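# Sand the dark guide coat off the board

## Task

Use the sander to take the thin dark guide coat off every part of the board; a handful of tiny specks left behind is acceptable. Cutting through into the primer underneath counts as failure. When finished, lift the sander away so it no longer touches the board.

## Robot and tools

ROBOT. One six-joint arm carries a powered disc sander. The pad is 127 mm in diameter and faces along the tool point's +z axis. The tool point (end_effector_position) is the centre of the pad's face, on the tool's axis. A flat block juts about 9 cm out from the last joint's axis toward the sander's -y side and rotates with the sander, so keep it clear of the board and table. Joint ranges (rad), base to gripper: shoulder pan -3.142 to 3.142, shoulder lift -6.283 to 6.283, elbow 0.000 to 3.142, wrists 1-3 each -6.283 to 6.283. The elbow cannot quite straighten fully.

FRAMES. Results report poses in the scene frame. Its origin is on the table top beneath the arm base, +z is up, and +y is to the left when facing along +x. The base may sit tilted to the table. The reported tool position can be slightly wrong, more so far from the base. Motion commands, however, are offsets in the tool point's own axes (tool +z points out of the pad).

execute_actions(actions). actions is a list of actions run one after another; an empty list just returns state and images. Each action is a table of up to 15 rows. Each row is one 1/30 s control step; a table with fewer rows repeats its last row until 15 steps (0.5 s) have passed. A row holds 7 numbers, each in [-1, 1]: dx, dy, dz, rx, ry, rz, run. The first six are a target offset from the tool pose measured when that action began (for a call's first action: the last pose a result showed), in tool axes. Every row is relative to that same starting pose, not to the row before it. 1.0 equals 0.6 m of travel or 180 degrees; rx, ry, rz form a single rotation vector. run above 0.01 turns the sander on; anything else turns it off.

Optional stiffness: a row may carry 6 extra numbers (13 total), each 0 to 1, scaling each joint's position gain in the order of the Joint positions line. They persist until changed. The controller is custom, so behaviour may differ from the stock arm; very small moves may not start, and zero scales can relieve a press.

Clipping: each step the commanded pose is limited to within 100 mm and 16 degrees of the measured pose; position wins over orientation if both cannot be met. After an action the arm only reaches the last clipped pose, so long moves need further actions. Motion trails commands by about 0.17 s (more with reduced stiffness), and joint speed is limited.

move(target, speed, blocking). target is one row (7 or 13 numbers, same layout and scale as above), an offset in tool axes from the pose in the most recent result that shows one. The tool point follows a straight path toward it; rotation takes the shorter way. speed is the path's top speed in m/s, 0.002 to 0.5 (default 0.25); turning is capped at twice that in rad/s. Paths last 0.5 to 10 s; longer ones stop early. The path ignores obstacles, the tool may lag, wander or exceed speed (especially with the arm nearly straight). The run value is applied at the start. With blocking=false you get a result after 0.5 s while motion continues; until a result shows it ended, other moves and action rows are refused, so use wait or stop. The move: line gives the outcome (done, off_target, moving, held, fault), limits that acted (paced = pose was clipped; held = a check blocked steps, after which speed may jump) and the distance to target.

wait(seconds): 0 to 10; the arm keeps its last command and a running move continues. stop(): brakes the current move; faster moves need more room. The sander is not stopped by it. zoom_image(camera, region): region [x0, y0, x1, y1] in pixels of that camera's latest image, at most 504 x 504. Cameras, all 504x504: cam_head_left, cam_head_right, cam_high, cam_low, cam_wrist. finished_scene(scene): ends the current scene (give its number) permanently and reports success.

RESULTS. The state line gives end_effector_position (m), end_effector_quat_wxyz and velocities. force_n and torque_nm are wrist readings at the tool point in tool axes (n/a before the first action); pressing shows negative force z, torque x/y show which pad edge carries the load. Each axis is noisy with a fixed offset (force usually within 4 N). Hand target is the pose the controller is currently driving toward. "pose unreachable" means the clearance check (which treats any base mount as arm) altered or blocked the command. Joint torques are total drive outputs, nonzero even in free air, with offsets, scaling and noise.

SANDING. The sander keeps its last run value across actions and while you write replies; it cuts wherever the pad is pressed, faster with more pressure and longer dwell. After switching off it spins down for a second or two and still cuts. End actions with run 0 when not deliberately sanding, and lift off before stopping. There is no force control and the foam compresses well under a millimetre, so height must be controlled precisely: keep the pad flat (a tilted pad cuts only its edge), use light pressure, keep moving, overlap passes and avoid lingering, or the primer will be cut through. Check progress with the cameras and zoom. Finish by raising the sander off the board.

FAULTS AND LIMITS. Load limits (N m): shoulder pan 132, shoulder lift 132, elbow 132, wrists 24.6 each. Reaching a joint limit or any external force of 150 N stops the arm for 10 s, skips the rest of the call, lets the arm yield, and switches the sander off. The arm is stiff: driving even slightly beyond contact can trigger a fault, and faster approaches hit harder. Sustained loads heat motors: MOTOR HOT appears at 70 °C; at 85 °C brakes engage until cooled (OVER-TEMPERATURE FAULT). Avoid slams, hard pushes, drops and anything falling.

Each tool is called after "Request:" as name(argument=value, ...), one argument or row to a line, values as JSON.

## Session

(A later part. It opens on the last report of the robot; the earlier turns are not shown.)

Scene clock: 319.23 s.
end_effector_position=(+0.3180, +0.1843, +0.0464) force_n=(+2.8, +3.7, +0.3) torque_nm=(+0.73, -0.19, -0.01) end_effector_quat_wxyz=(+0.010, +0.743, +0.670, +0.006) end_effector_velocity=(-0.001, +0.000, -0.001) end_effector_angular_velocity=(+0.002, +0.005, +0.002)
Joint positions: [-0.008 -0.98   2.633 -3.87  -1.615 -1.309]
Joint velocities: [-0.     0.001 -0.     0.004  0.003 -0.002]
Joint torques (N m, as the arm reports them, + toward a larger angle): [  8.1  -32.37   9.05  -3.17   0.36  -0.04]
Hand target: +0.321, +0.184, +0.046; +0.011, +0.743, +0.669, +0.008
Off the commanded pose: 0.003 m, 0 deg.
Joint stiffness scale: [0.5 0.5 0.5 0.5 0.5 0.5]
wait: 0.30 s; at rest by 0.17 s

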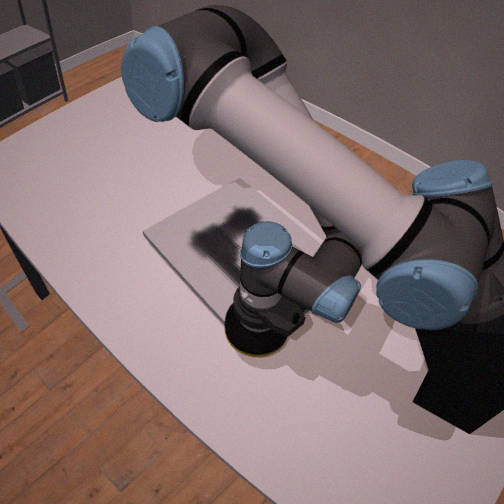

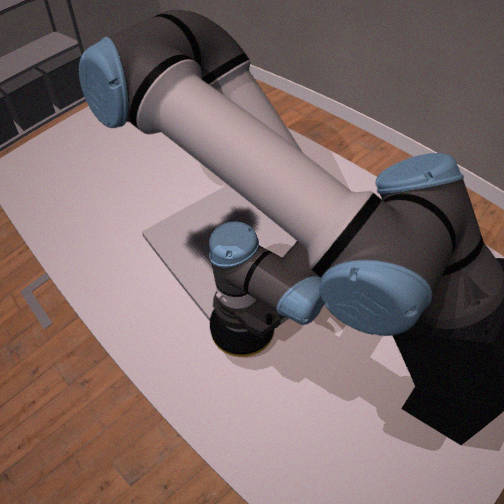

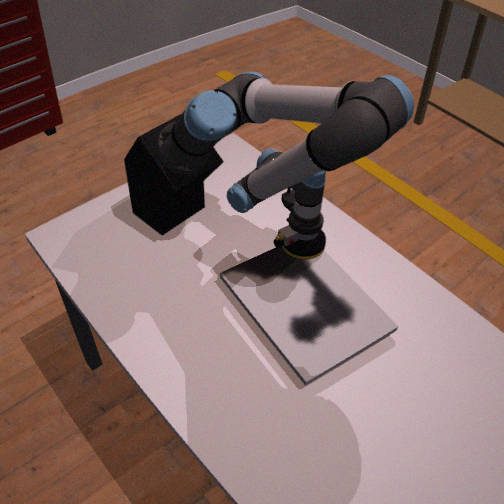

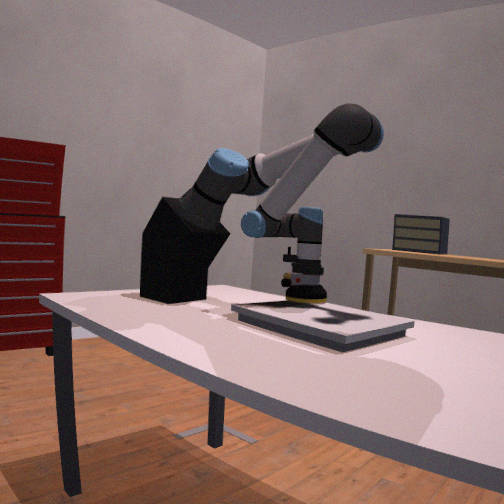

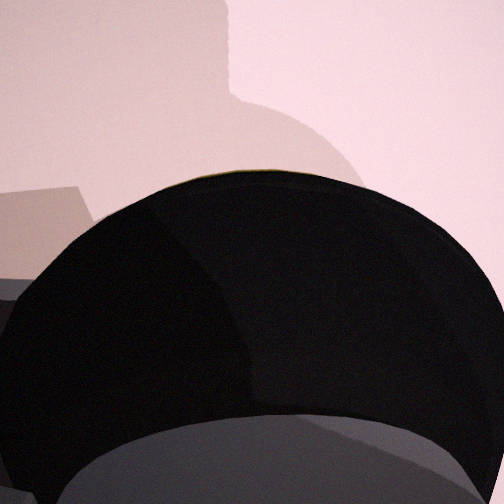

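Request:
execute_actions(
  actions=[
    [[0,0,0.003,0.0012,0,0,1],[0,0,0.005,0.0022,0,0,1],[0,0,0.0062,0.0022,0,0,1],[-0.0006,-0.0004,0.0077,0.0028,-0.0003,0.0002,1],[-0.0012,-0.0008,0.0093,0.0035,-0.0006,0.0003,1],[-0.0018,-0.0012,0.0108,0.0041,-0.0009,0.0005,1],[-0.0024,-0.0016,0.0123,0.0048,-0.0012,0.0006,1],[-0.003,-0.002,0.0139,0.0054,-0.0015,0.0008,1],[-0.0036,-0.0024,0.0154,0.006,-0.0018,0.0009,1],[-0.0043,-0.0028,0.017,0.0067,-0.0021,0.0011,1],[-0.0049,-0.0032,0.0185,0.0073,-0.0024,0.0012,1],[-0.0053,-0.0035,0.0196,0.0078,-0.0027,0.0013,1]],
  ],
)

Request:
execute_actions(
  actions=[
    [[-0.0123,-0.0072,0.0195,0.0087,-0.0034,0.0016,1],[-0.0169,-0.0089,0.0195,0.0092,-0.0032,0.0011,1],[-0.0212,-0.0102,0.0194,0.0095,-0.0027,0.0006,1],[-0.0252,-0.0102,0.0193,0.0094,-0.0026,0.0006,1],[-0.0292,-0.0101,0.0193,0.0093,-0.0025,0.0006,1],[-0.0331,-0.0101,0.0192,0.0092,-0.0024,0.0006,1],[-0.0371,-0.01,0.0191,0.0092,-0.0023,0.0006,1],[-0.0411,-0.01,0.019,0.0091,-0.0023,0.0006,1],[-0.045,-0.0099,0.019,0.009,-0.0022,0.0006,1],[-0.049,-0.0099,0.0189,0.0089,-0.0021,0.0006,1],[-0.053,-0.0098,0.0188,0.0088,-0.002,0.0006,1],[-0.057,-0.0098,0.0187,0.0087,-0.0019,0.0006,1],[-0.0609,-0.0097,0.0187,0.0087,-0.0018,0.0006,1],[-0.0649,-0.0097,0.0186,0.0086,-0.0017,0.0006,1],[-0.0689,-0.0096,0.0185,0.0085,-0.0016,0.0006,1]],
  ],
)

Request:
execute_actions(
  actions=[
    [[-0.0267,-0.0085,0.018,0.0084,-0.0015,0.0006,1],[-0.0296,-0.0085,0.0179,0.0083,-0.0014,0.0006,1],[-0.0325,-0.0084,0.0179,0.0083,-0.0013,0.0006,1],[-0.0354,-0.0084,0.0178,0.0082,-0.0012,0.0006,1],[-0.0383,-0.0084,0.0178,0.0081,-0.0012,0.0006,1],[-0.0412,-0.0084,0.0177,0.0081,-0.0011,0.0006,1],[-0.0441,-0.0083,0.0177,0.008,-0.001,0.0006,1],[-0.047,-0.0083,0.0176,0.0079,-0.0009,0.0005,1],[-0.05,-0.0083,0.0175,0.0079,-0.0008,0.0005,1],[-0.0529,-0.0083,0.0175,0.0078,-0.0007,0.0005,1],[-0.0558,-0.0082,0.0174,0.0078,-0.0006,0.0005,1],[-0.0587,-0.0082,0.0174,0.0077,-0.0006,0.0005,1],[-0.0616,-0.0082,0.0173,0.0076,-0.0005,0.0005,1],[-0.0645,-0.0081,0.0173,0.0076,-0.0004,0.0005,1],[-0.0674,-0.0081,0.0172,0.0075,-0.0003,0.0005,1]],
  ],
)

Request:
execute_actions(
  actions=[
    [[-0.0253,-0.007,0.0171,0.0074,-0.0002,0.0005,1],[-0.0282,-0.007,0.0171,0.0073,-0.0001,0.0005,1],[-0.0312,-0.007,0.017,0.0073,-0.0001,0.0005,1],[-0.0341,-0.007,0.017,0.0072,0.0,0.0005,1],[-0.0371,-0.007,0.017,0.0071,0.0001,0.0004,1],[-0.04,-0.007,0.0169,0.0071,0.0001,0.0004,1],[-0.0429,-0.007,0.0169,0.007,0.0002,0.0004,1],[-0.0459,-0.007,0.0168,0.0069,0.0003,0.0004,1],[-0.0488,-0.007,0.0168,0.0069,0.0003,0.0004,1],[-0.0518,-0.007,0.0168,0.0068,0.0004,0.0004,1],[-0.0547,-0.007,0.0167,0.0068,0.0004,0.0003,1],[-0.0577,-0.007,0.0167,0.0067,0.0005,0.0003,1],[-0.0606,-0.007,0.0167,0.0066,0.0006,0.0003,1],[-0.0636,-0.007,0.0166,0.0066,0.0006,0.0003,1],[-0.0665,-0.007,0.0166,0.0065,0.0007,0.0003,1]],
  ],
)

Request:
execute_actions(
  actions=[
    [[-0.0245,-0.006,0.0165,0.0065,0.0008,0.0003,1],[-0.0275,-0.006,0.0165,0.0064,0.0009,0.0003,1],[-0.0304,-0.0061,0.0164,0.0064,0.0009,0.0003,1],[-0.0334,-0.0061,0.0164,0.0063,0.001,0.0003,1],[-0.0363,-0.0061,0.0164,0.0063,0.001,0.0002,1],[-0.0393,-0.0062,0.0163,0.0062,0.0011,0.0002,1],[-0.0422,-0.0062,0.0163,0.0062,0.0011,0.0002,1],[-0.0452,-0.0062,0.0162,0.0061,0.0012,0.0002,1],[-0.0481,-0.0063,0.0162,0.0061,0.0013,0.0002,1],[-0.0511,-0.0063,0.0162,0.006,0.0013,0.0002,1],[-0.054,-0.0064,0.0161,0.006,0.0014,0.0001,1],[-0.057,-0.0064,0.0161,0.0059,0.0014,0.0001,1],[-0.0599,-0.0064,0.0161,0.0059,0.0015,0.0001,1],[-0.0629,-0.0065,0.016,0.0058,0.0015,0.0001,1],[-0.0658,-0.0065,0.016,0.0058,0.0016,0.0001,1]],
  ],
)

Request:
execute_actions(
  actions=[
    [[-0.0238,-0.0055,0.016,0.0058,0.0017,0.0001,1],[-0.0268,-0.0056,0.016,0.0058,0.0018,0.0001,1],[-0.0297,-0.0057,0.0159,0.0058,0.0018,0.0001,1],[-0.0327,-0.0058,0.0159,0.0057,0.0019,0.0001,1],[-0.0356,-0.0059,0.0159,0.0057,0.002,0.0001,1],[-0.0386,-0.006,0.0159,0.0057,0.002,0.0001,1],[-0.0415,-0.0061,0.0158,0.0057,0.0021,0.0001,1],[-0.0445,-0.0061,0.0158,0.0056,0.0021,0.0,1],[-0.0474,-0.0062,0.0158,0.0056,0.0022,0.0,1],[-0.0504,-0.0063,0.0157,0.0056,0.0023,0.0,1],[-0.0533,-0.0064,0.0157,0.0056,0.0023,0.0,1],[-0.0563,-0.0065,0.0157,0.0056,0.0024,0.0,1],[-0.0592,-0.0066,0.0157,0.0055,0.0025,0.0,1],[-0.0622,-0.0067,0.0156,0.0055,0.0025,0.0,1],[-0.0651,-0.0068,0.0156,0.0055,0.0026,0.0,1]],
  ],
)

Request:
execute_actions(
  actions=[
    [[-0.0231,-0.0059,0.0156,0.0054,0.0026,0,1],[-0.0261,-0.006,0.0156,0.0054,0.0027,0,1],[-0.029,-0.0062,0.0156,0.0054,0.0027,0,1],[-0.032,-0.0063,0.0155,0.0054,0.0028,0,1],[-0.0349,-0.0064,0.0155,0.0054,0.0029,0,1],[-0.0379,-0.0065,0.0155,0.0054,0.0029,0,1],[-0.0408,-0.0067,0.0155,0.0054,0.003,0,1],[-0.0438,-0.0068,0.0154,0.0054,0.0031,0,1],[-0.0467,-0.0069,0.0154,0.0055,0.0031,0,1],[-0.0497,-0.0071,0.0154,0.0055,0.0032,0,1],[-0.0526,-0.0072,0.0154,0.0055,0.0032,0,1],[-0.0556,-0.0073,0.0154,0.0055,0.0033,0,1],[-0.0585,-0.0074,0.0153,0.0055,0.0034,0,1],[-0.0615,-0.0076,0.0153,0.0055,0.0034,0,1],[-0.0644,-0.0077,0.0153,0.0055,0.0035,0,1]],
  ],
)

Request:
execute_actions(
  actions=[
    [[-0.0223,-0.0068,0.0153,0.0055,0.0035,0.0001,1],[-0.0252,-0.007,0.0153,0.0055,0.0036,0.0001,1],[-0.0281,-0.0071,0.0153,0.0056,0.0037,0.0001,1],[-0.031,-0.0073,0.0152,0.0056,0.0037,0.0001,1],[-0.0339,-0.0074,0.0152,0.0056,0.0038,0.0002,1],[-0.0368,-0.0076,0.0152,0.0056,0.0039,0.0002,1],[-0.0397,-0.0077,0.0152,0.0057,0.004,0.0002,1],[-0.0426,-0.0079,0.0151,0.0057,0.0041,0.0002,1],[-0.0455,-0.0081,0.0151,0.0057,0.0041,0.0002,1],[-0.0485,-0.0082,0.0151,0.0058,0.0042,0.0002,1],[-0.0514,-0.0084,0.0151,0.0058,0.0043,0.0002,1],[-0.0543,-0.0085,0.0151,0.0058,0.0044,0.0003,1],[-0.0572,-0.0087,0.015,0.0058,0.0044,0.0003,1],[-0.0601,-0.0088,0.015,0.0059,0.0045,0.0003,1],[-0.063,-0.009,0.015,0.0059,0.0046,0.0003,1]],
  ],
)

Request:
execute_actions(
  actions=[
    [[-0.021,-0.008,0.015,0.0059,0.0046,0.0003,1],[-0.024,-0.008,0.015,0.0059,0.0046,0.0003,1],[-0.0269,-0.0081,0.015,0.0058,0.0047,0.0003,1],[-0.0299,-0.0081,0.015,0.0058,0.0047,0.0003,1],[-0.0329,-0.0081,0.015,0.0057,0.0048,0.0003,1],[-0.0358,-0.0082,0.015,0.0057,0.0048,0.0003,1],[-0.0388,-0.0082,0.015,0.0056,0.0049,0.0003,1],[-0.0418,-0.0082,0.015,0.0056,0.0049,0.0003,1],[-0.0449,-0.008,0.015,0.0055,0.0049,0.0003,1],[-0.048,-0.0079,0.0151,0.0053,0.0049,0.0002,1],[-0.0511,-0.0077,0.0151,0.0052,0.0049,0.0002,1],[-0.0542,-0.0075,0.0151,0.005,0.0048,0.0001,1],[-0.0574,-0.0073,0.0152,0.0049,0.0048,0.0001,1],[-0.0605,-0.0072,0.0152,0.0047,0.0048,0.0,1],[-0.0636,-0.007,0.0152,0.0046,0.0048,0.0,1]],
  ],
)

Request:
execute_actions(
  actions=[
    [[-0.012,-0.004,0.015,0.0038,0.0035,0.0002,1],[-0.008,-0.0032,0.0148,0.0034,0.003,0.0003,1],[-0.0046,-0.0026,0.0147,0.0032,0.0026,0.0004,1],[-0.0046,-0.0026,0.0147,0.0032,0.0026,0.0004,1],[-0.0046,-0.0026,0.0147,0.0032,0.0026,0.0004,1],[-0.0046,-0.0026,0.0147,0.0032,0.0026,0.0004,1],[-0.0046,-0.0026,0.0147,0.0032,0.0026,0.0004,1],[-0.0046,-0.002,0.011,0.0024,0.002,0.0003,1],[-0.0046,-0.0013,0.0073,0.0016,0.0013,0.0002,1],[-0.0046,-0.0007,0.0037,0.0008,0.0007,0.0001,1],[-0.0046,0,0,0,0,0,1],[-0.0046,0,-0.004,0,0,0,0],[-0.0046,0,-0.008,0,0,0,0],[-0.0046,0,-0.011,0,0,0,0],[-0.0046,0,-0.011,0,0,0,0]],
  ],
)

Request:
wait(
  seconds=0.4,
)

Scene clock: 330.77 s.
end_effector_position=(+0.3160, +0.1843, +0.0426) force_n=(-0.2, +2.4, -26.9) torque_nm=(+0.53, -0.22, -0.26) end_effector_quat_wxyz=(+0.006, +0.742, +0.670, +0.002) end_effector_velocity=(+0.000, +0.000, +0.000) end_effector_angular_velocity=(+0.001, -0.001, +0.001)
Joint positions: [-0.008 -0.972  2.627 -3.86  -1.614 -1.31 ]
Joint velocities: [-0.    -0.    -0.    -0.001  0.001 -0.001]
Joint torques (N m, as the arm reports them, + toward a larger angle): [  6.52 -24.8    5.75  -0.62  -0.06  -0.16]
Hand target: +0.316, +0.181, +0.035; +0.004, +0.744, +0.668, -0.005
Off the commanded pose: 0.009 m, 1 deg.
Joint stiffness scale: [0.5 0.5 0.5 0.5 0.5 0.5]

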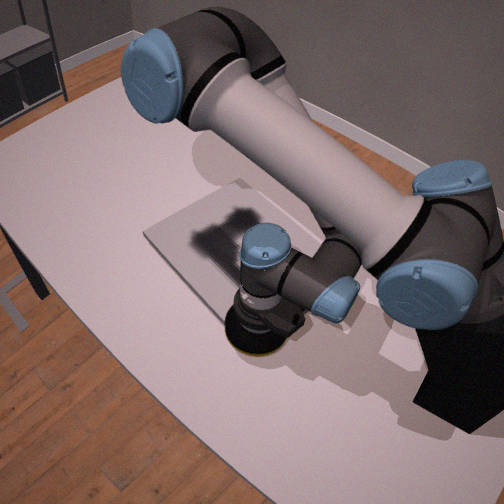

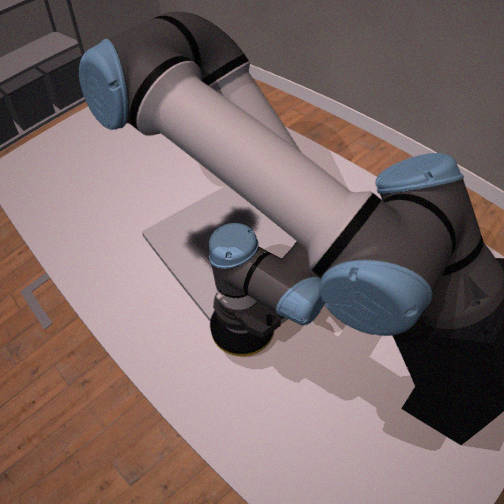

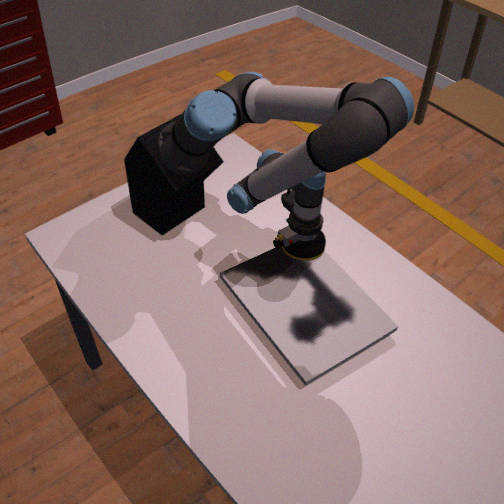

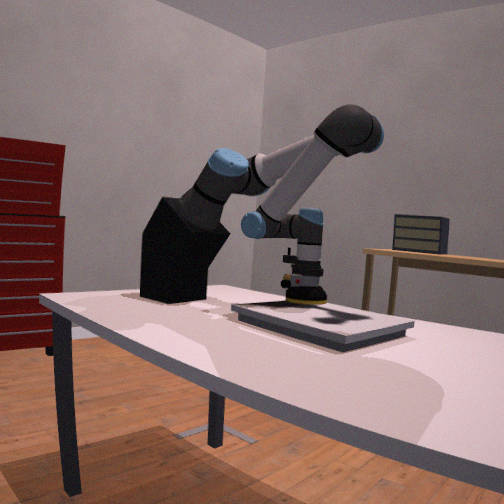

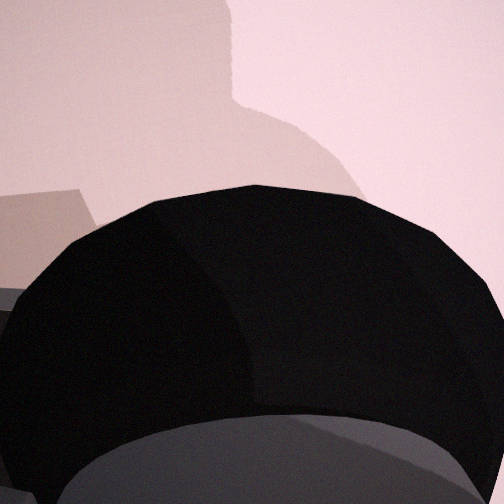

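Scene clock: 331.27 s.
end_effector_position=(+0.3124, +0.1618, +0.0423) force_n=(+3.6, +3.4, -43.5) torque_nm=(+0.52, -0.60, -0.24) end_effector_quat_wxyz=(+0.005, +0.742, +0.671, +0.000) end_effector_velocity=(-0.012, -0.076, +0.000) end_effector_angular_velocity=(-0.014, +0.011, -0.010)
Joint positions: [-0.086 -0.948  2.663 -3.918 -1.567 -1.375]
Joint velocities: [-0.263  0.082  0.117 -0.185  0.143 -0.203]
Joint torques (N m, as the arm reports them, + toward a larger angle): [  3.42 -18.     8.41   0.54  -0.12  -0.22]
Hand target: +0.306, +0.145, +0.033; -0.002, +0.743, +0.669, -0.010
Off the commanded pose: 0.022 m, 1 deg.
Joint stiffness scale: [0.5 0.5 0.5 0.5 0.5 0.5]

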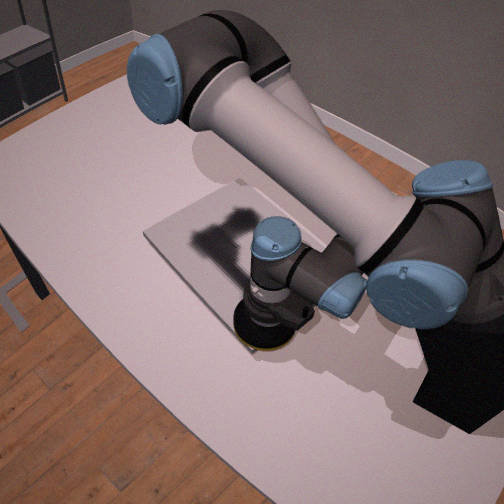

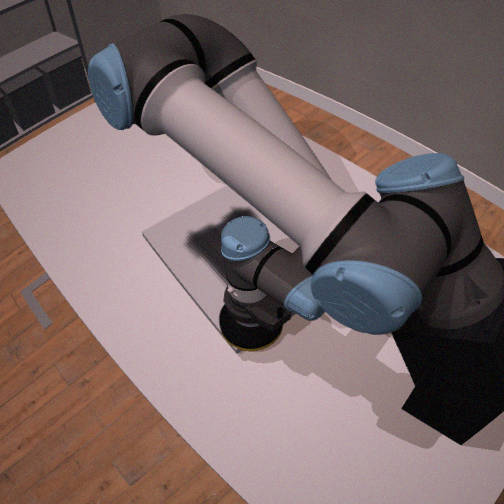

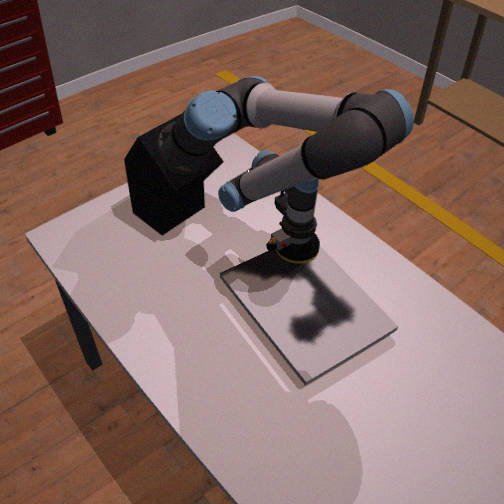

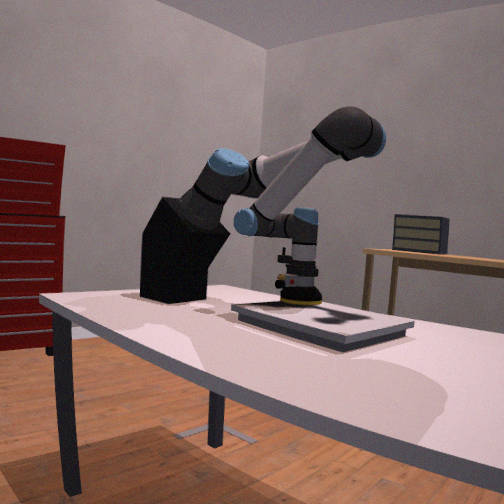

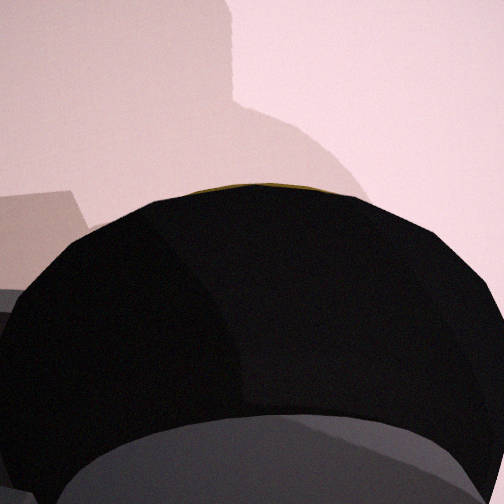

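Scene clock: 331.77 s.
end_effector_position=(+0.3089, +0.1356, +0.0423) force_n=(+4.3, +1.9, -35.5) torque_nm=(-0.44, -0.16, -0.16) end_effector_quat_wxyz=(+0.005, +0.741, +0.672, +0.000) end_effector_velocity=(-0.007, -0.053, +0.000) end_effector_angular_velocity=(+0.001, +0.003, -0.003)
Joint positions: [-0.186 -0.915  2.703 -3.987 -1.507 -1.458]
Joint velocities: [-0.208  0.071  0.075 -0.132  0.123 -0.166]
Joint torques (N m, as the arm reports them, + toward a larger angle): [  2.94 -19.45   7.25   0.7    0.15  -0.08]
Hand target: +0.303, +0.123, +0.033; -0.003, +0.743, +0.670, -0.009
Off the commanded pose: 0.018 m, 1 deg.
Joint stiffness scale: [0.5 0.5 0.5 0.5 0.5 0.5]

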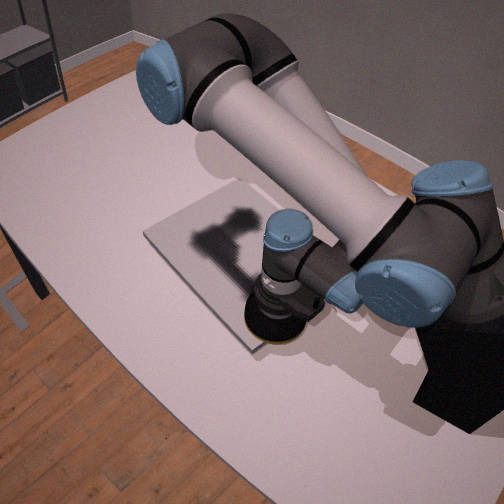

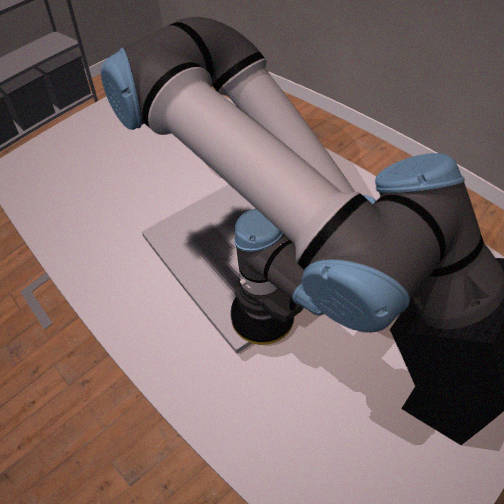

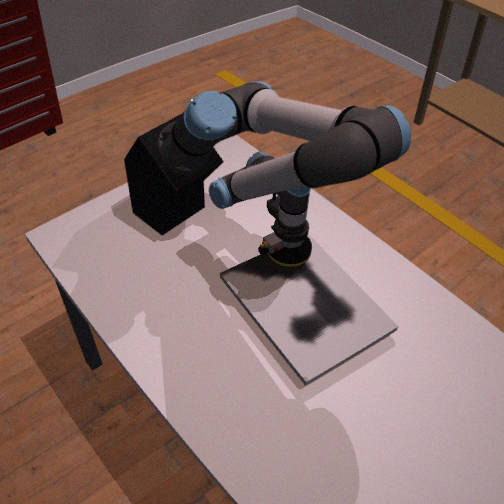

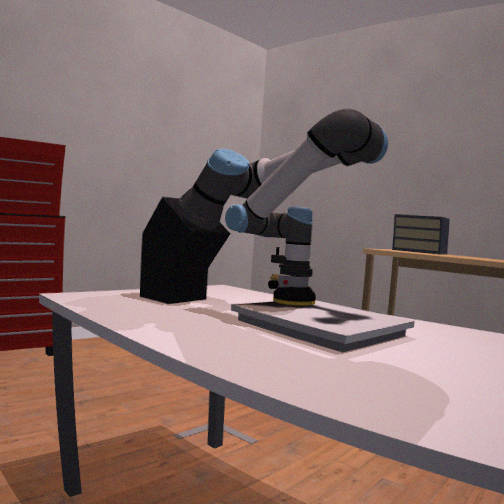

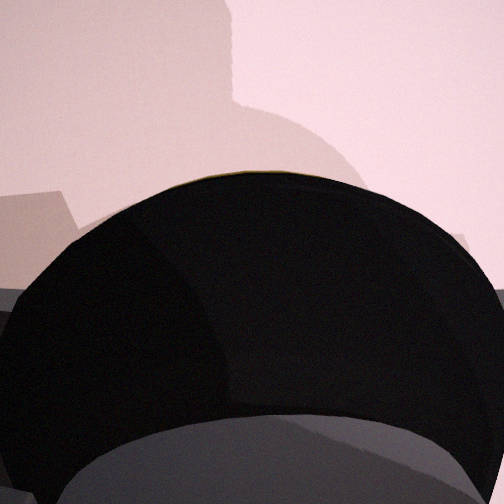

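Scene clock: 332.27 s.
end_effector_position=(+0.3056, +0.1093, +0.0422) force_n=(+2.7, +1.2, -41.7) torque_nm=(-0.58, +0.13, -0.12) end_effector_quat_wxyz=(+0.004, +0.740, +0.673, +0.000) end_effector_velocity=(-0.007, -0.053, -0.000) end_effector_angular_velocity=(+0.003, +0.003, -0.001)
Joint positions: [-0.292 -0.877  2.738 -4.05  -1.444 -1.547]
Joint velocities: [-0.222  0.08   0.067 -0.12   0.132 -0.182]
Joint torques (N m, as the arm reports them, + toward a larger angle): [  2.59 -16.84   8.98   0.67   0.13  -0.3 ]
Hand target: +0.301, +0.097, +0.033; -0.004, +0.742, +0.671, -0.007
Off the commanded pose: 0.017 m, 1 deg.
Joint stiffness scale: [0.5 0.5 0.5 0.5 0.5 0.5]

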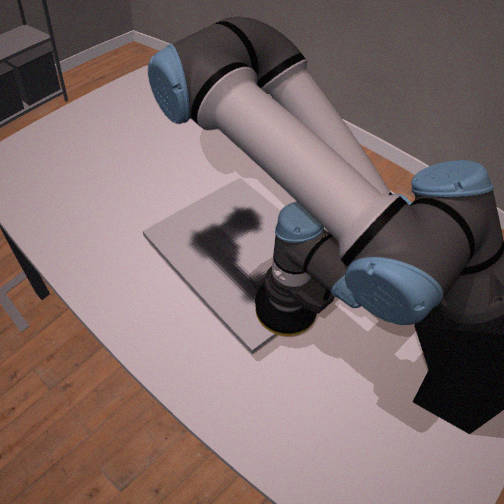

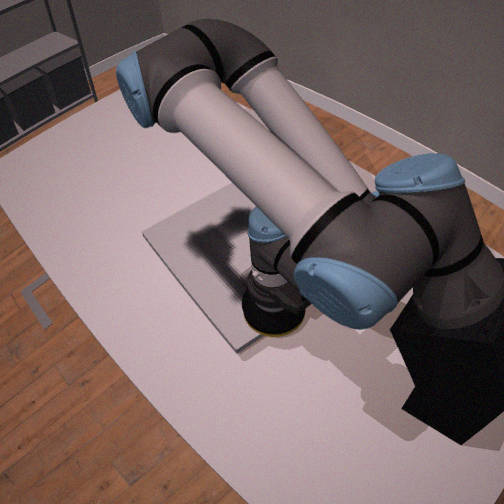

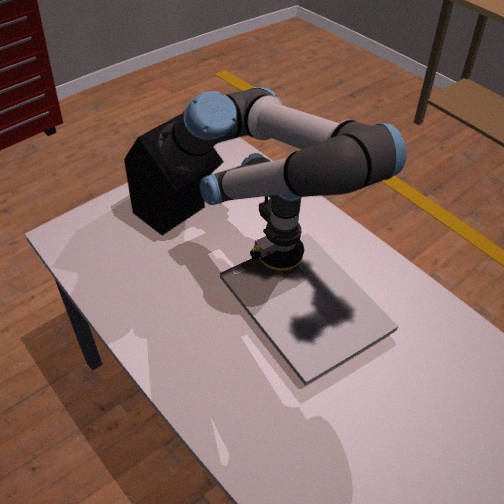

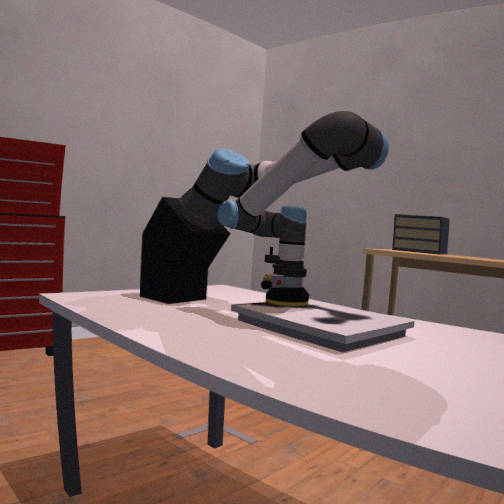

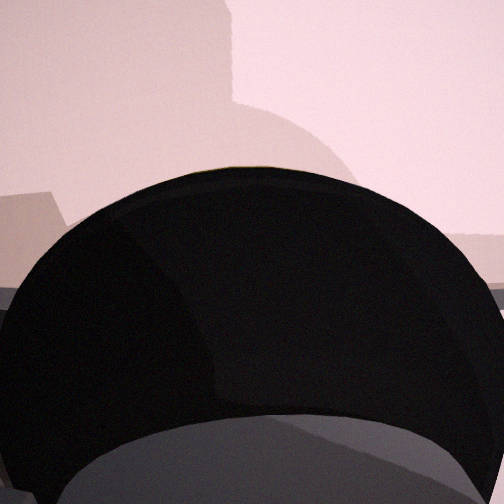

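Scene clock: 332.77 s.
end_effector_position=(+0.3024, +0.0828, +0.0422) force_n=(-4.5, +5.2, -47.5) torque_nm=(+0.62, +0.91, -0.52) end_effector_quat_wxyz=(+0.003, +0.739, +0.673, -0.000) end_effector_velocity=(-0.007, -0.054, -0.000) end_effector_angular_velocity=(-0.001, +0.004, +0.000)
Joint positions: [-0.405 -0.838  2.768 -4.104 -1.38  -1.643]
Joint velocities: [-0.231  0.081  0.057 -0.097  0.129 -0.194]
Joint torques (N m, as the arm reports them, + toward a larger angle): [  0.5  -17.87   9.09   0.46   0.39  -0.04]
Hand target: +0.298, +0.071, +0.034; -0.004, +0.741, +0.672, -0.005
Off the commanded pose: 0.016 m, 1 deg.
Joint stiffness scale: [0.5 0.5 0.5 0.5 0.5 0.5]

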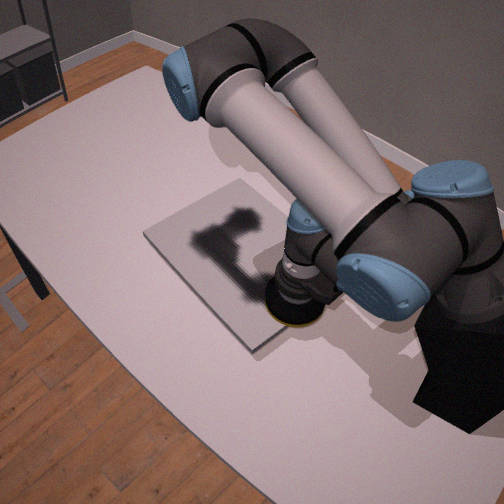

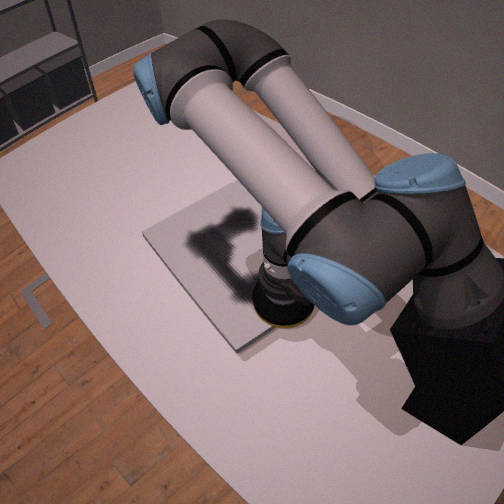

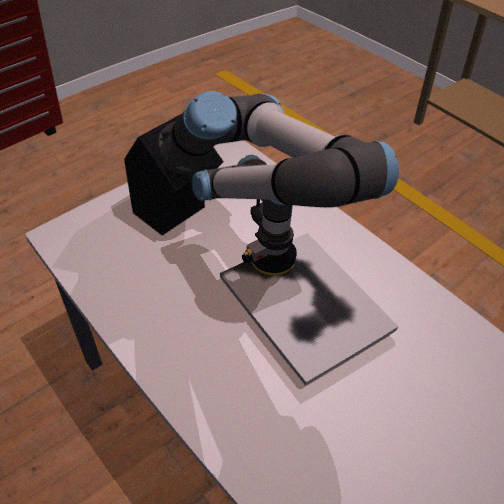

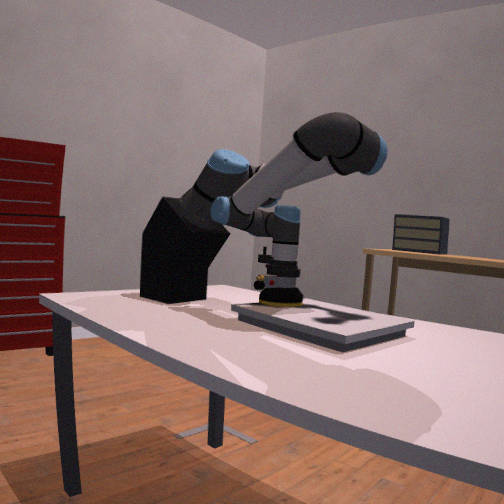

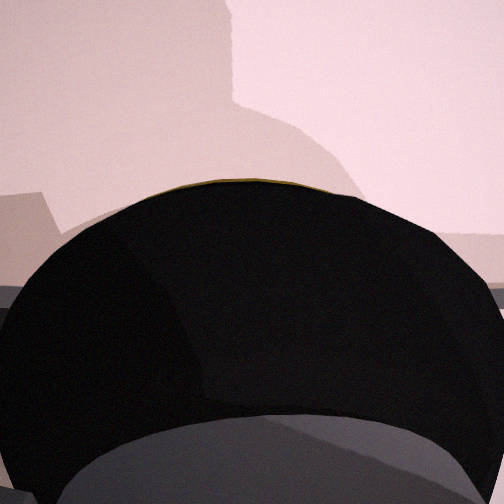

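Scene clock: 333.27 s.
end_effector_position=(+0.2993, +0.0565, +0.0422) force_n=(+3.7, -1.9, -43.0) torque_nm=(-0.11, -0.36, -0.12) end_effector_quat_wxyz=(+0.003, +0.739, +0.674, -0.000) end_effector_velocity=(-0.006, -0.054, +0.000) end_effector_angular_velocity=(-0.002, -0.000, +0.001)
Joint positions: [-0.52  -0.801  2.793 -4.143 -1.314 -1.743]
Joint velocities: [-0.236  0.075  0.045 -0.069  0.127 -0.205]
Joint torques (N m, as the arm reports them, + toward a larger angle): [ -0.32 -16.3    8.92   0.77   0.26  -0.14]
Hand target: +0.295, +0.045, +0.034; -0.005, +0.740, +0.673, -0.004
Off the commanded pose: 0.016 m, 1 deg.
Joint stiffness scale: [0.5 0.5 0.5 0.5 0.5 0.5]

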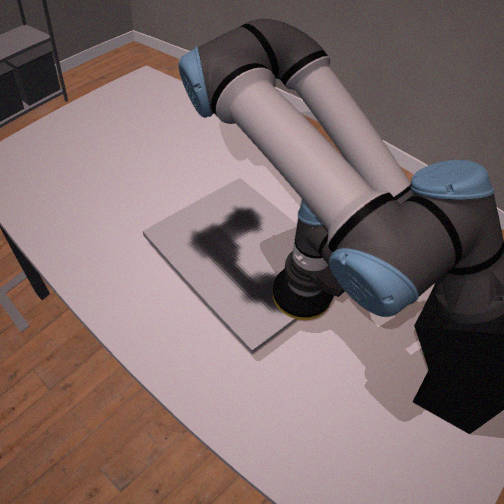

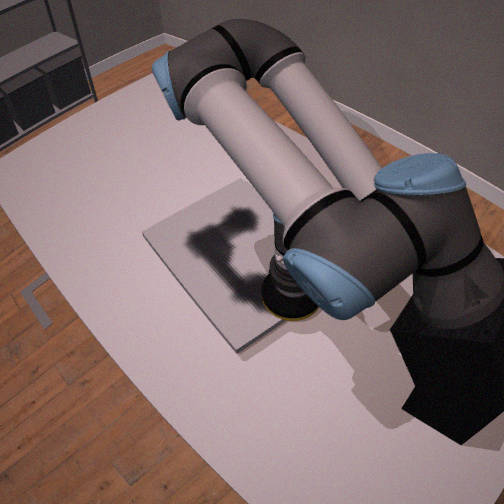

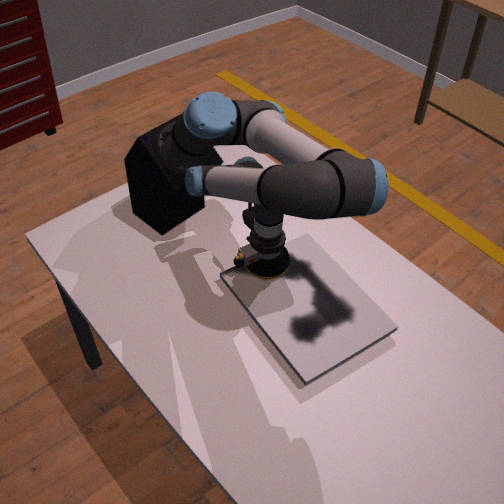

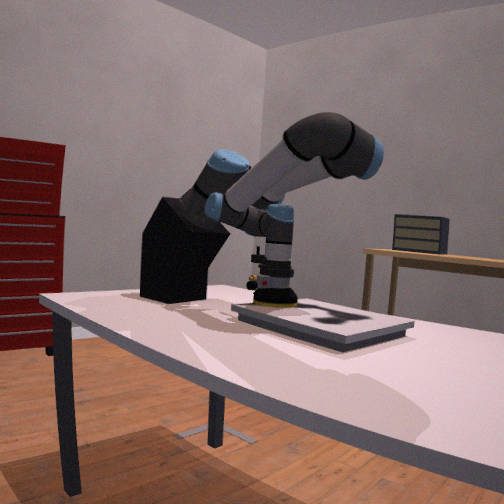

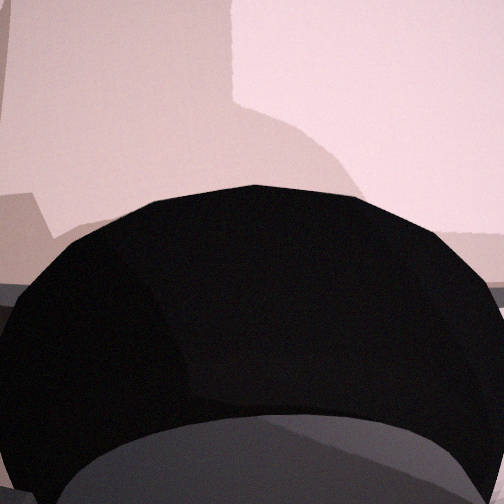

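Scene clock: 333.77 s.
end_effector_position=(+0.2961, +0.0301, +0.0422) force_n=(+3.5, -0.8, -41.7) torque_nm=(-1.10, -0.16, -0.09) end_effector_quat_wxyz=(+0.002, +0.738, +0.675, -0.000) end_effector_velocity=(-0.006, -0.053, +0.000) end_effector_angular_velocity=(+0.005, +0.000, -0.000)
Joint positions: [-0.637 -0.768  2.813 -4.164 -1.251 -1.848]
Joint velocities: [-0.236  0.057  0.033 -0.021  0.127 -0.212]
Joint torques (N m, as the arm reports them, + toward a larger angle): [ -2.32 -17.1    7.35   0.64   0.22  -0.01]
Hand target: +0.291, +0.019, +0.034; -0.007, +0.739, +0.674, -0.002
Off the commanded pose: 0.016 m, 1 deg.
Joint stiffness scale: [0.5 0.5 0.5 0.5 0.5 0.5]

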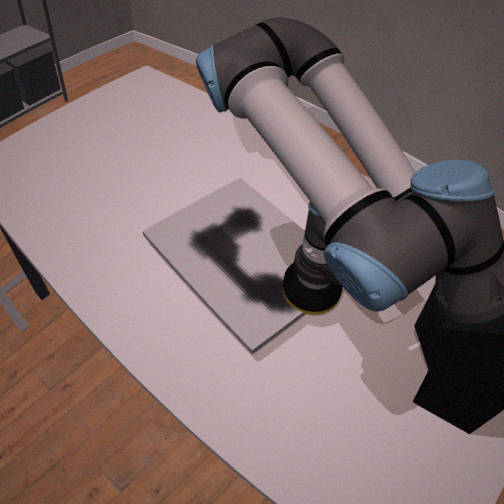

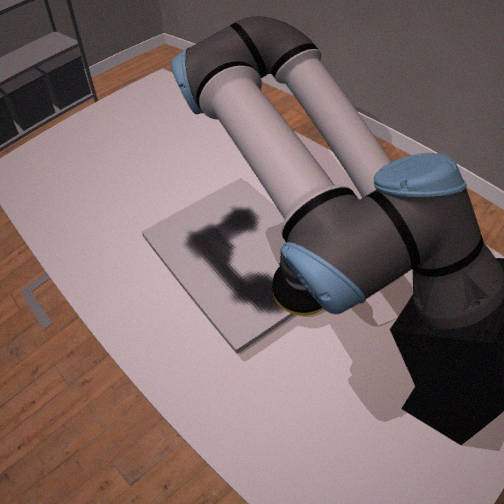

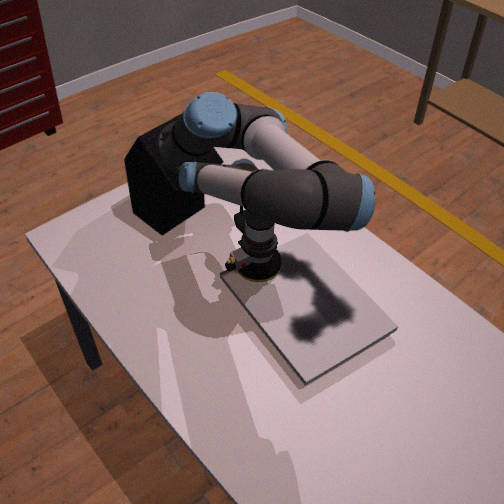

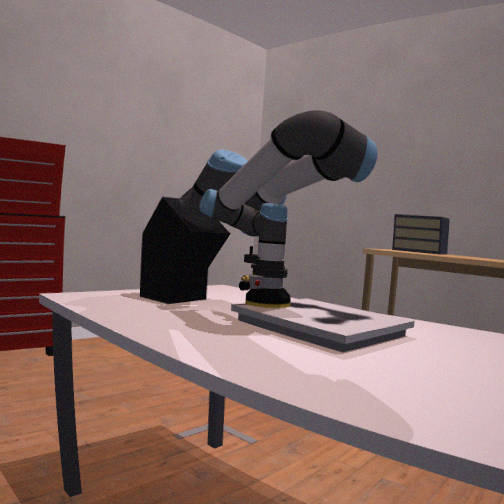

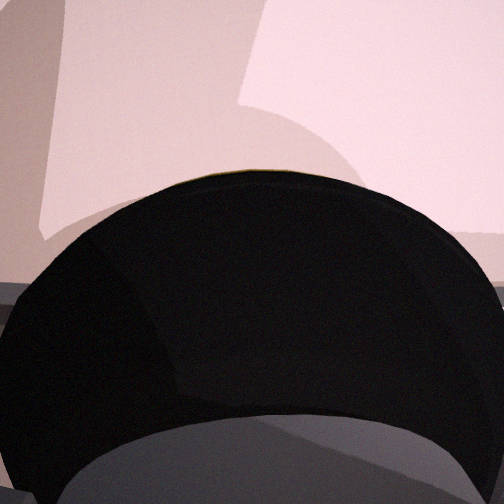

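Scene clock: 334.27 s.
end_effector_position=(+0.2932, +0.0038, +0.0422) force_n=(+0.8, +2.0, -50.0) torque_nm=(+0.37, +0.19, -0.15) end_effector_quat_wxyz=(+0.002, +0.737, +0.676, +0.000) end_effector_velocity=(-0.007, -0.054, -0.000) end_effector_angular_velocity=(-0.000, +0.002, -0.001)
Joint positions: [-0.751 -0.746  2.825 -4.164 -1.192 -1.955]
Joint velocities: [-0.227  0.033  0.019  0.028  0.11  -0.212]
Joint torques (N m, as the arm reports them, + toward a larger angle): [ -3.48 -16.94   6.93   1.49   0.05  -0.25]
Hand target: +0.287, -0.007, +0.034; -0.009, +0.739, +0.674, -0.001
Off the commanded pose: 0.015 m, 1 deg.
Joint stiffness scale: [0.5 0.5 0.5 0.5 0.5 0.5]

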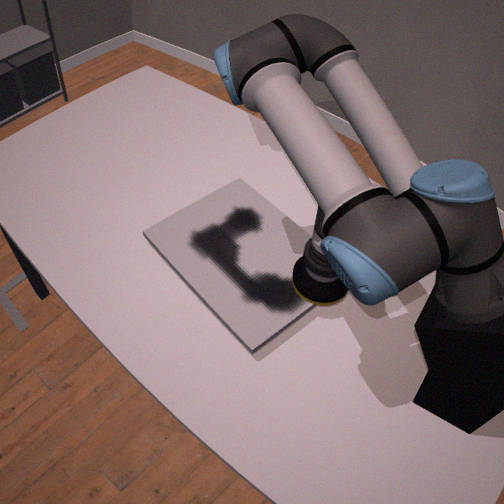

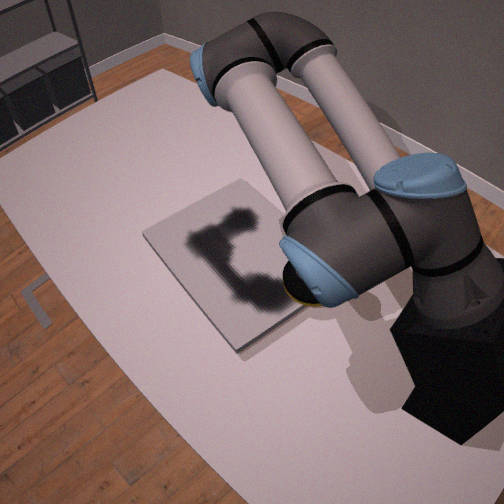

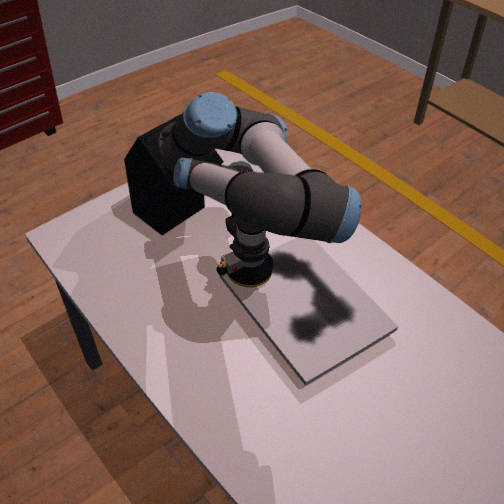

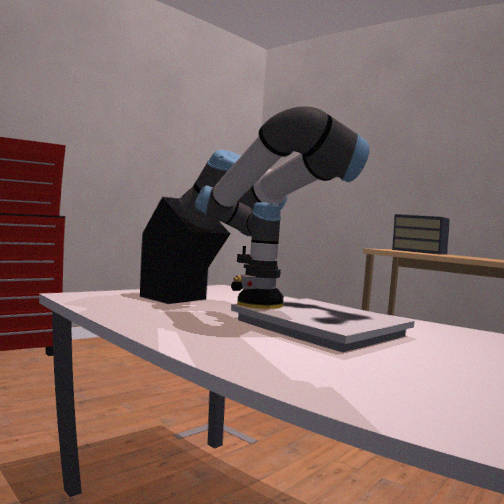

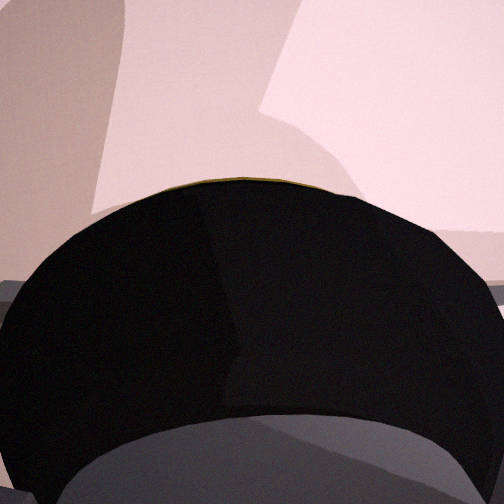

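Scene clock: 334.77 s.
end_effector_position=(+0.2909, -0.0228, +0.0420) force_n=(+1.2, +2.7, -44.2) torque_nm=(-0.03, -0.04, +0.01) end_effector_quat_wxyz=(+0.003, +0.736, +0.677, +0.001) end_effector_velocity=(-0.003, -0.055, -0.000) end_effector_angular_velocity=(-0.001, -0.009, +0.005)
Joint positions: [-0.859 -0.738  2.83  -4.137 -1.139 -2.06 ]
Joint velocities: [-0.211  0.    -0.001  0.078  0.1   -0.209]
Joint torques (N m, as the arm reports them, + toward a larger angle): [ -6.08 -16.24   7.35   1.53   0.11  -0.18]
Hand target: +0.286, -0.033, +0.034; -0.007, +0.738, +0.675, +0.001
Off the commanded pose: 0.015 m, 1 deg.
Joint stiffness scale: [0.5 0.5 0.5 0.5 0.5 0.5]

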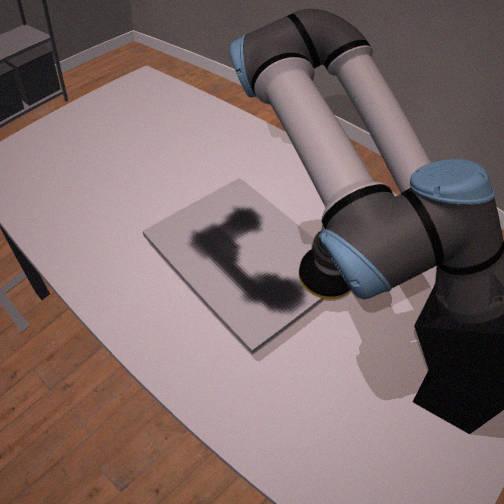

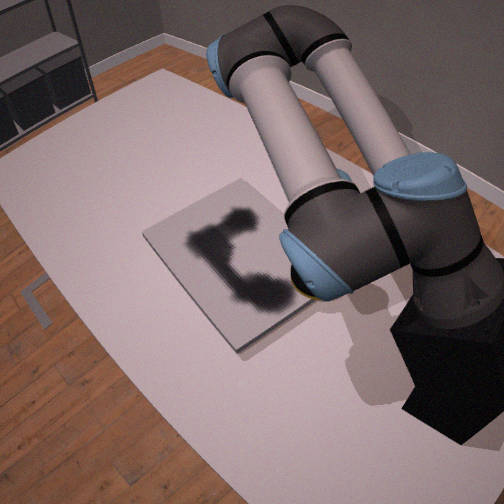

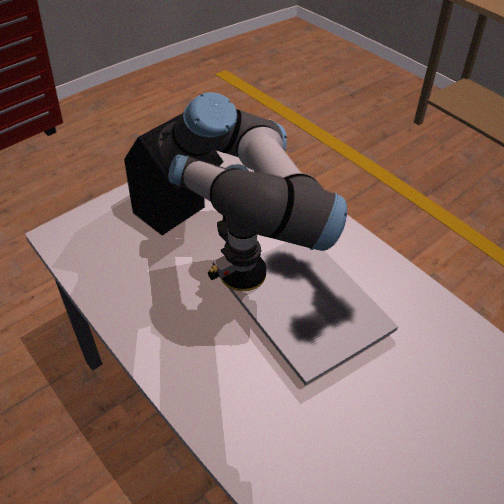

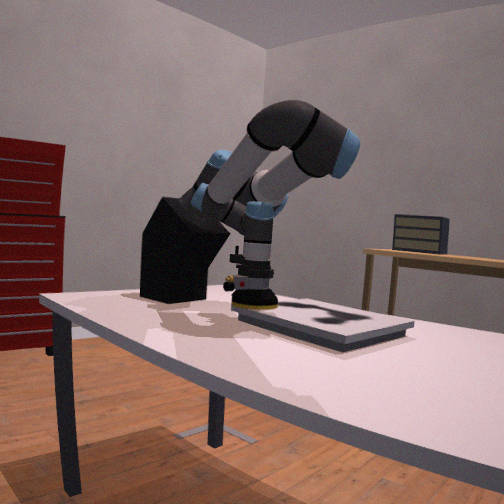

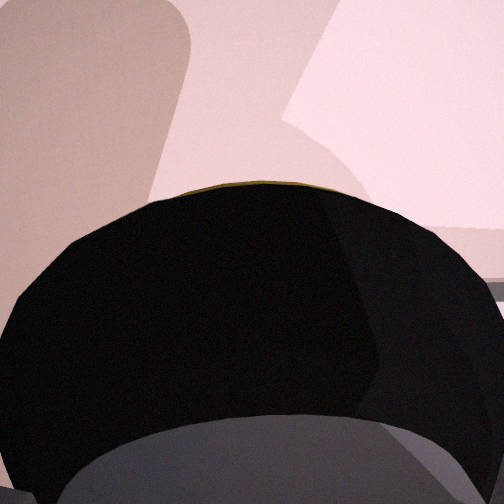

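Scene clock: 335.27 s.
end_effector_position=(+0.2910, -0.0248, +0.0432) force_n=(+1.5, +2.4, -4.1) torque_nm=(+0.19, +0.04, -0.33) end_effector_quat_wxyz=(+0.003, +0.736, +0.677, +0.002) end_effector_velocity=(-0.004, +0.003, +0.009) end_effector_angular_velocity=(+0.008, +0.019, +0.025)
Joint positions: [-0.87  -0.741  2.833 -4.134 -1.133 -2.072]
Joint velocities: [-0.01  -0.04   0.026  0.04   0.001 -0.044]
Joint torques (N m, as the arm reports them, + toward a larger angle): [ -6.3  -28.52  14.5   -2.57   0.37  -0.39]
Hand target: +0.291, -0.025, +0.048; +0.003, +0.736, +0.676, +0.001
Off the commanded pose: 0.005 m, 0 deg.
Joint stiffness scale: [0.5 0.5 0.5 0.5 0.5 0.5]

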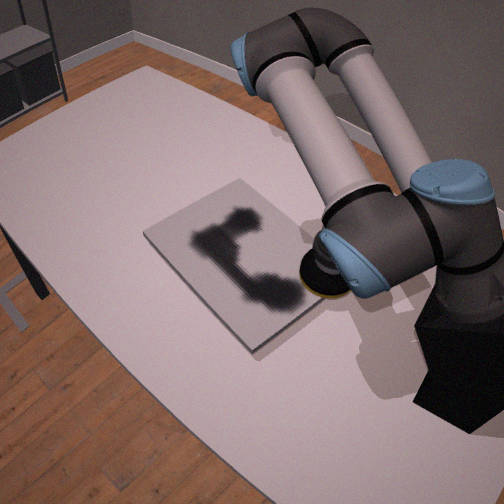

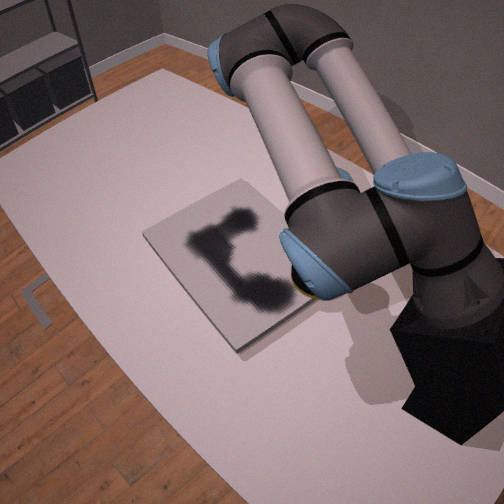

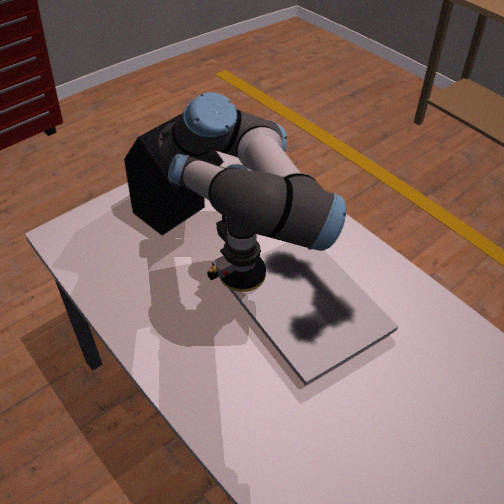

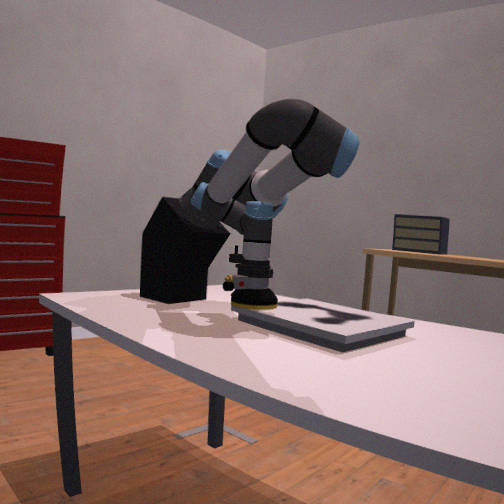

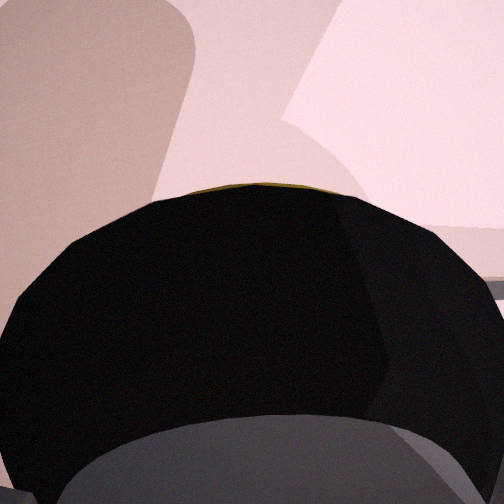

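Scene clock: 335.67 s.
end_effector_position=(+0.2910, -0.0255, +0.0467) force_n=(-0.5, -0.5, -0.8) torque_nm=(+0.15, +0.18, +0.06) end_effector_quat_wxyz=(+0.003, +0.735, +0.678, +0.001) end_effector_velocity=(-0.001, +0.001, +0.000) end_effector_angular_velocity=(+0.003, +0.003, +0.003)
Joint positions: [-0.878 -0.754  2.841 -4.127 -1.131 -2.081]
Joint velocities: [ 0.    -0.     0.001  0.003  0.001 -0.005]
Joint torques (N m, as the arm reports them, + toward a larger angle): [ -5.71 -27.05  15.78  -2.73   0.21   0.02]
Hand target: +0.291, -0.025, +0.048; +0.003, +0.736, +0.676, +0.001
Off the commanded pose: 0.002 m, 0 deg.
Joint stiffness scale: [0.5 0.5 0.5 0.5 0.5 0.5]
wait: 0.40 s; at rest by 0.33 s

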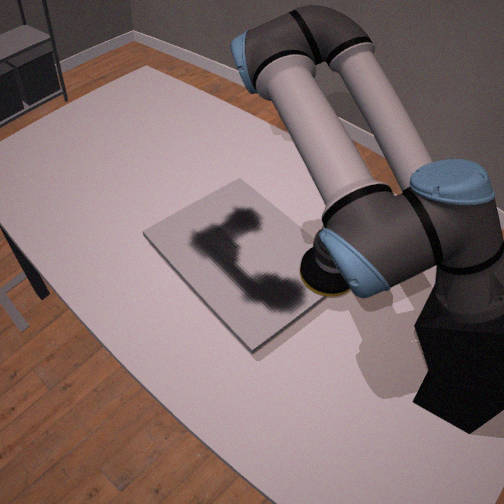

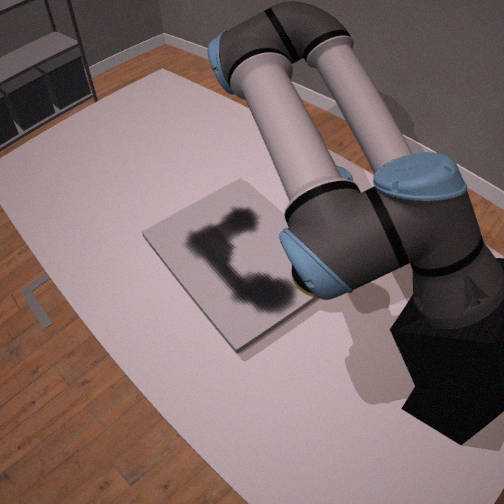

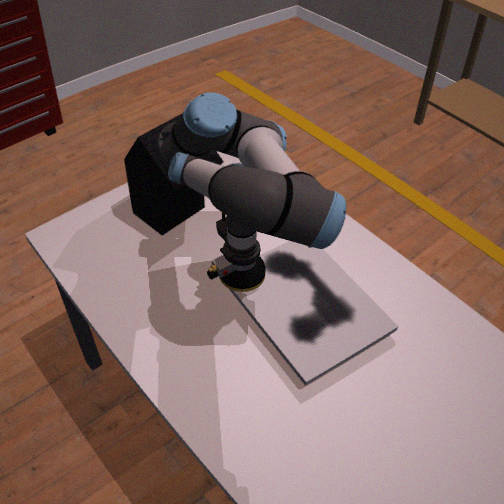

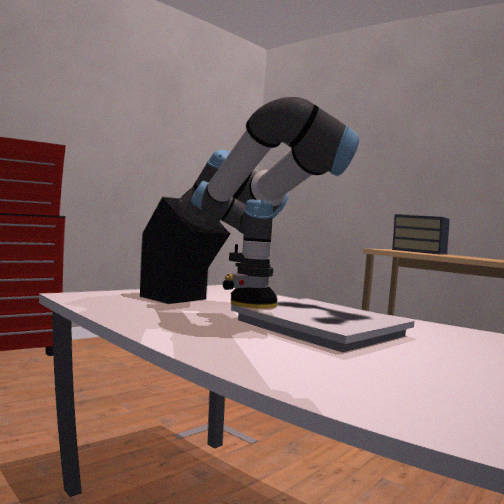

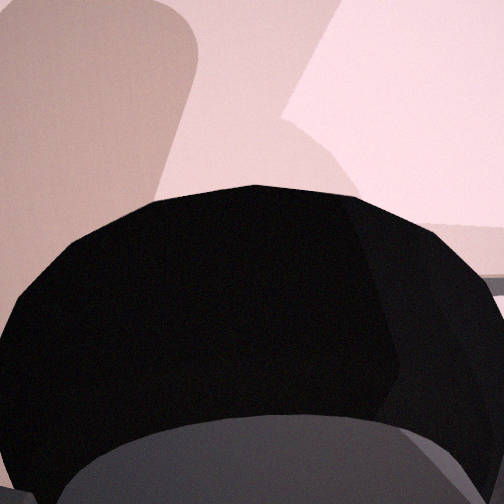

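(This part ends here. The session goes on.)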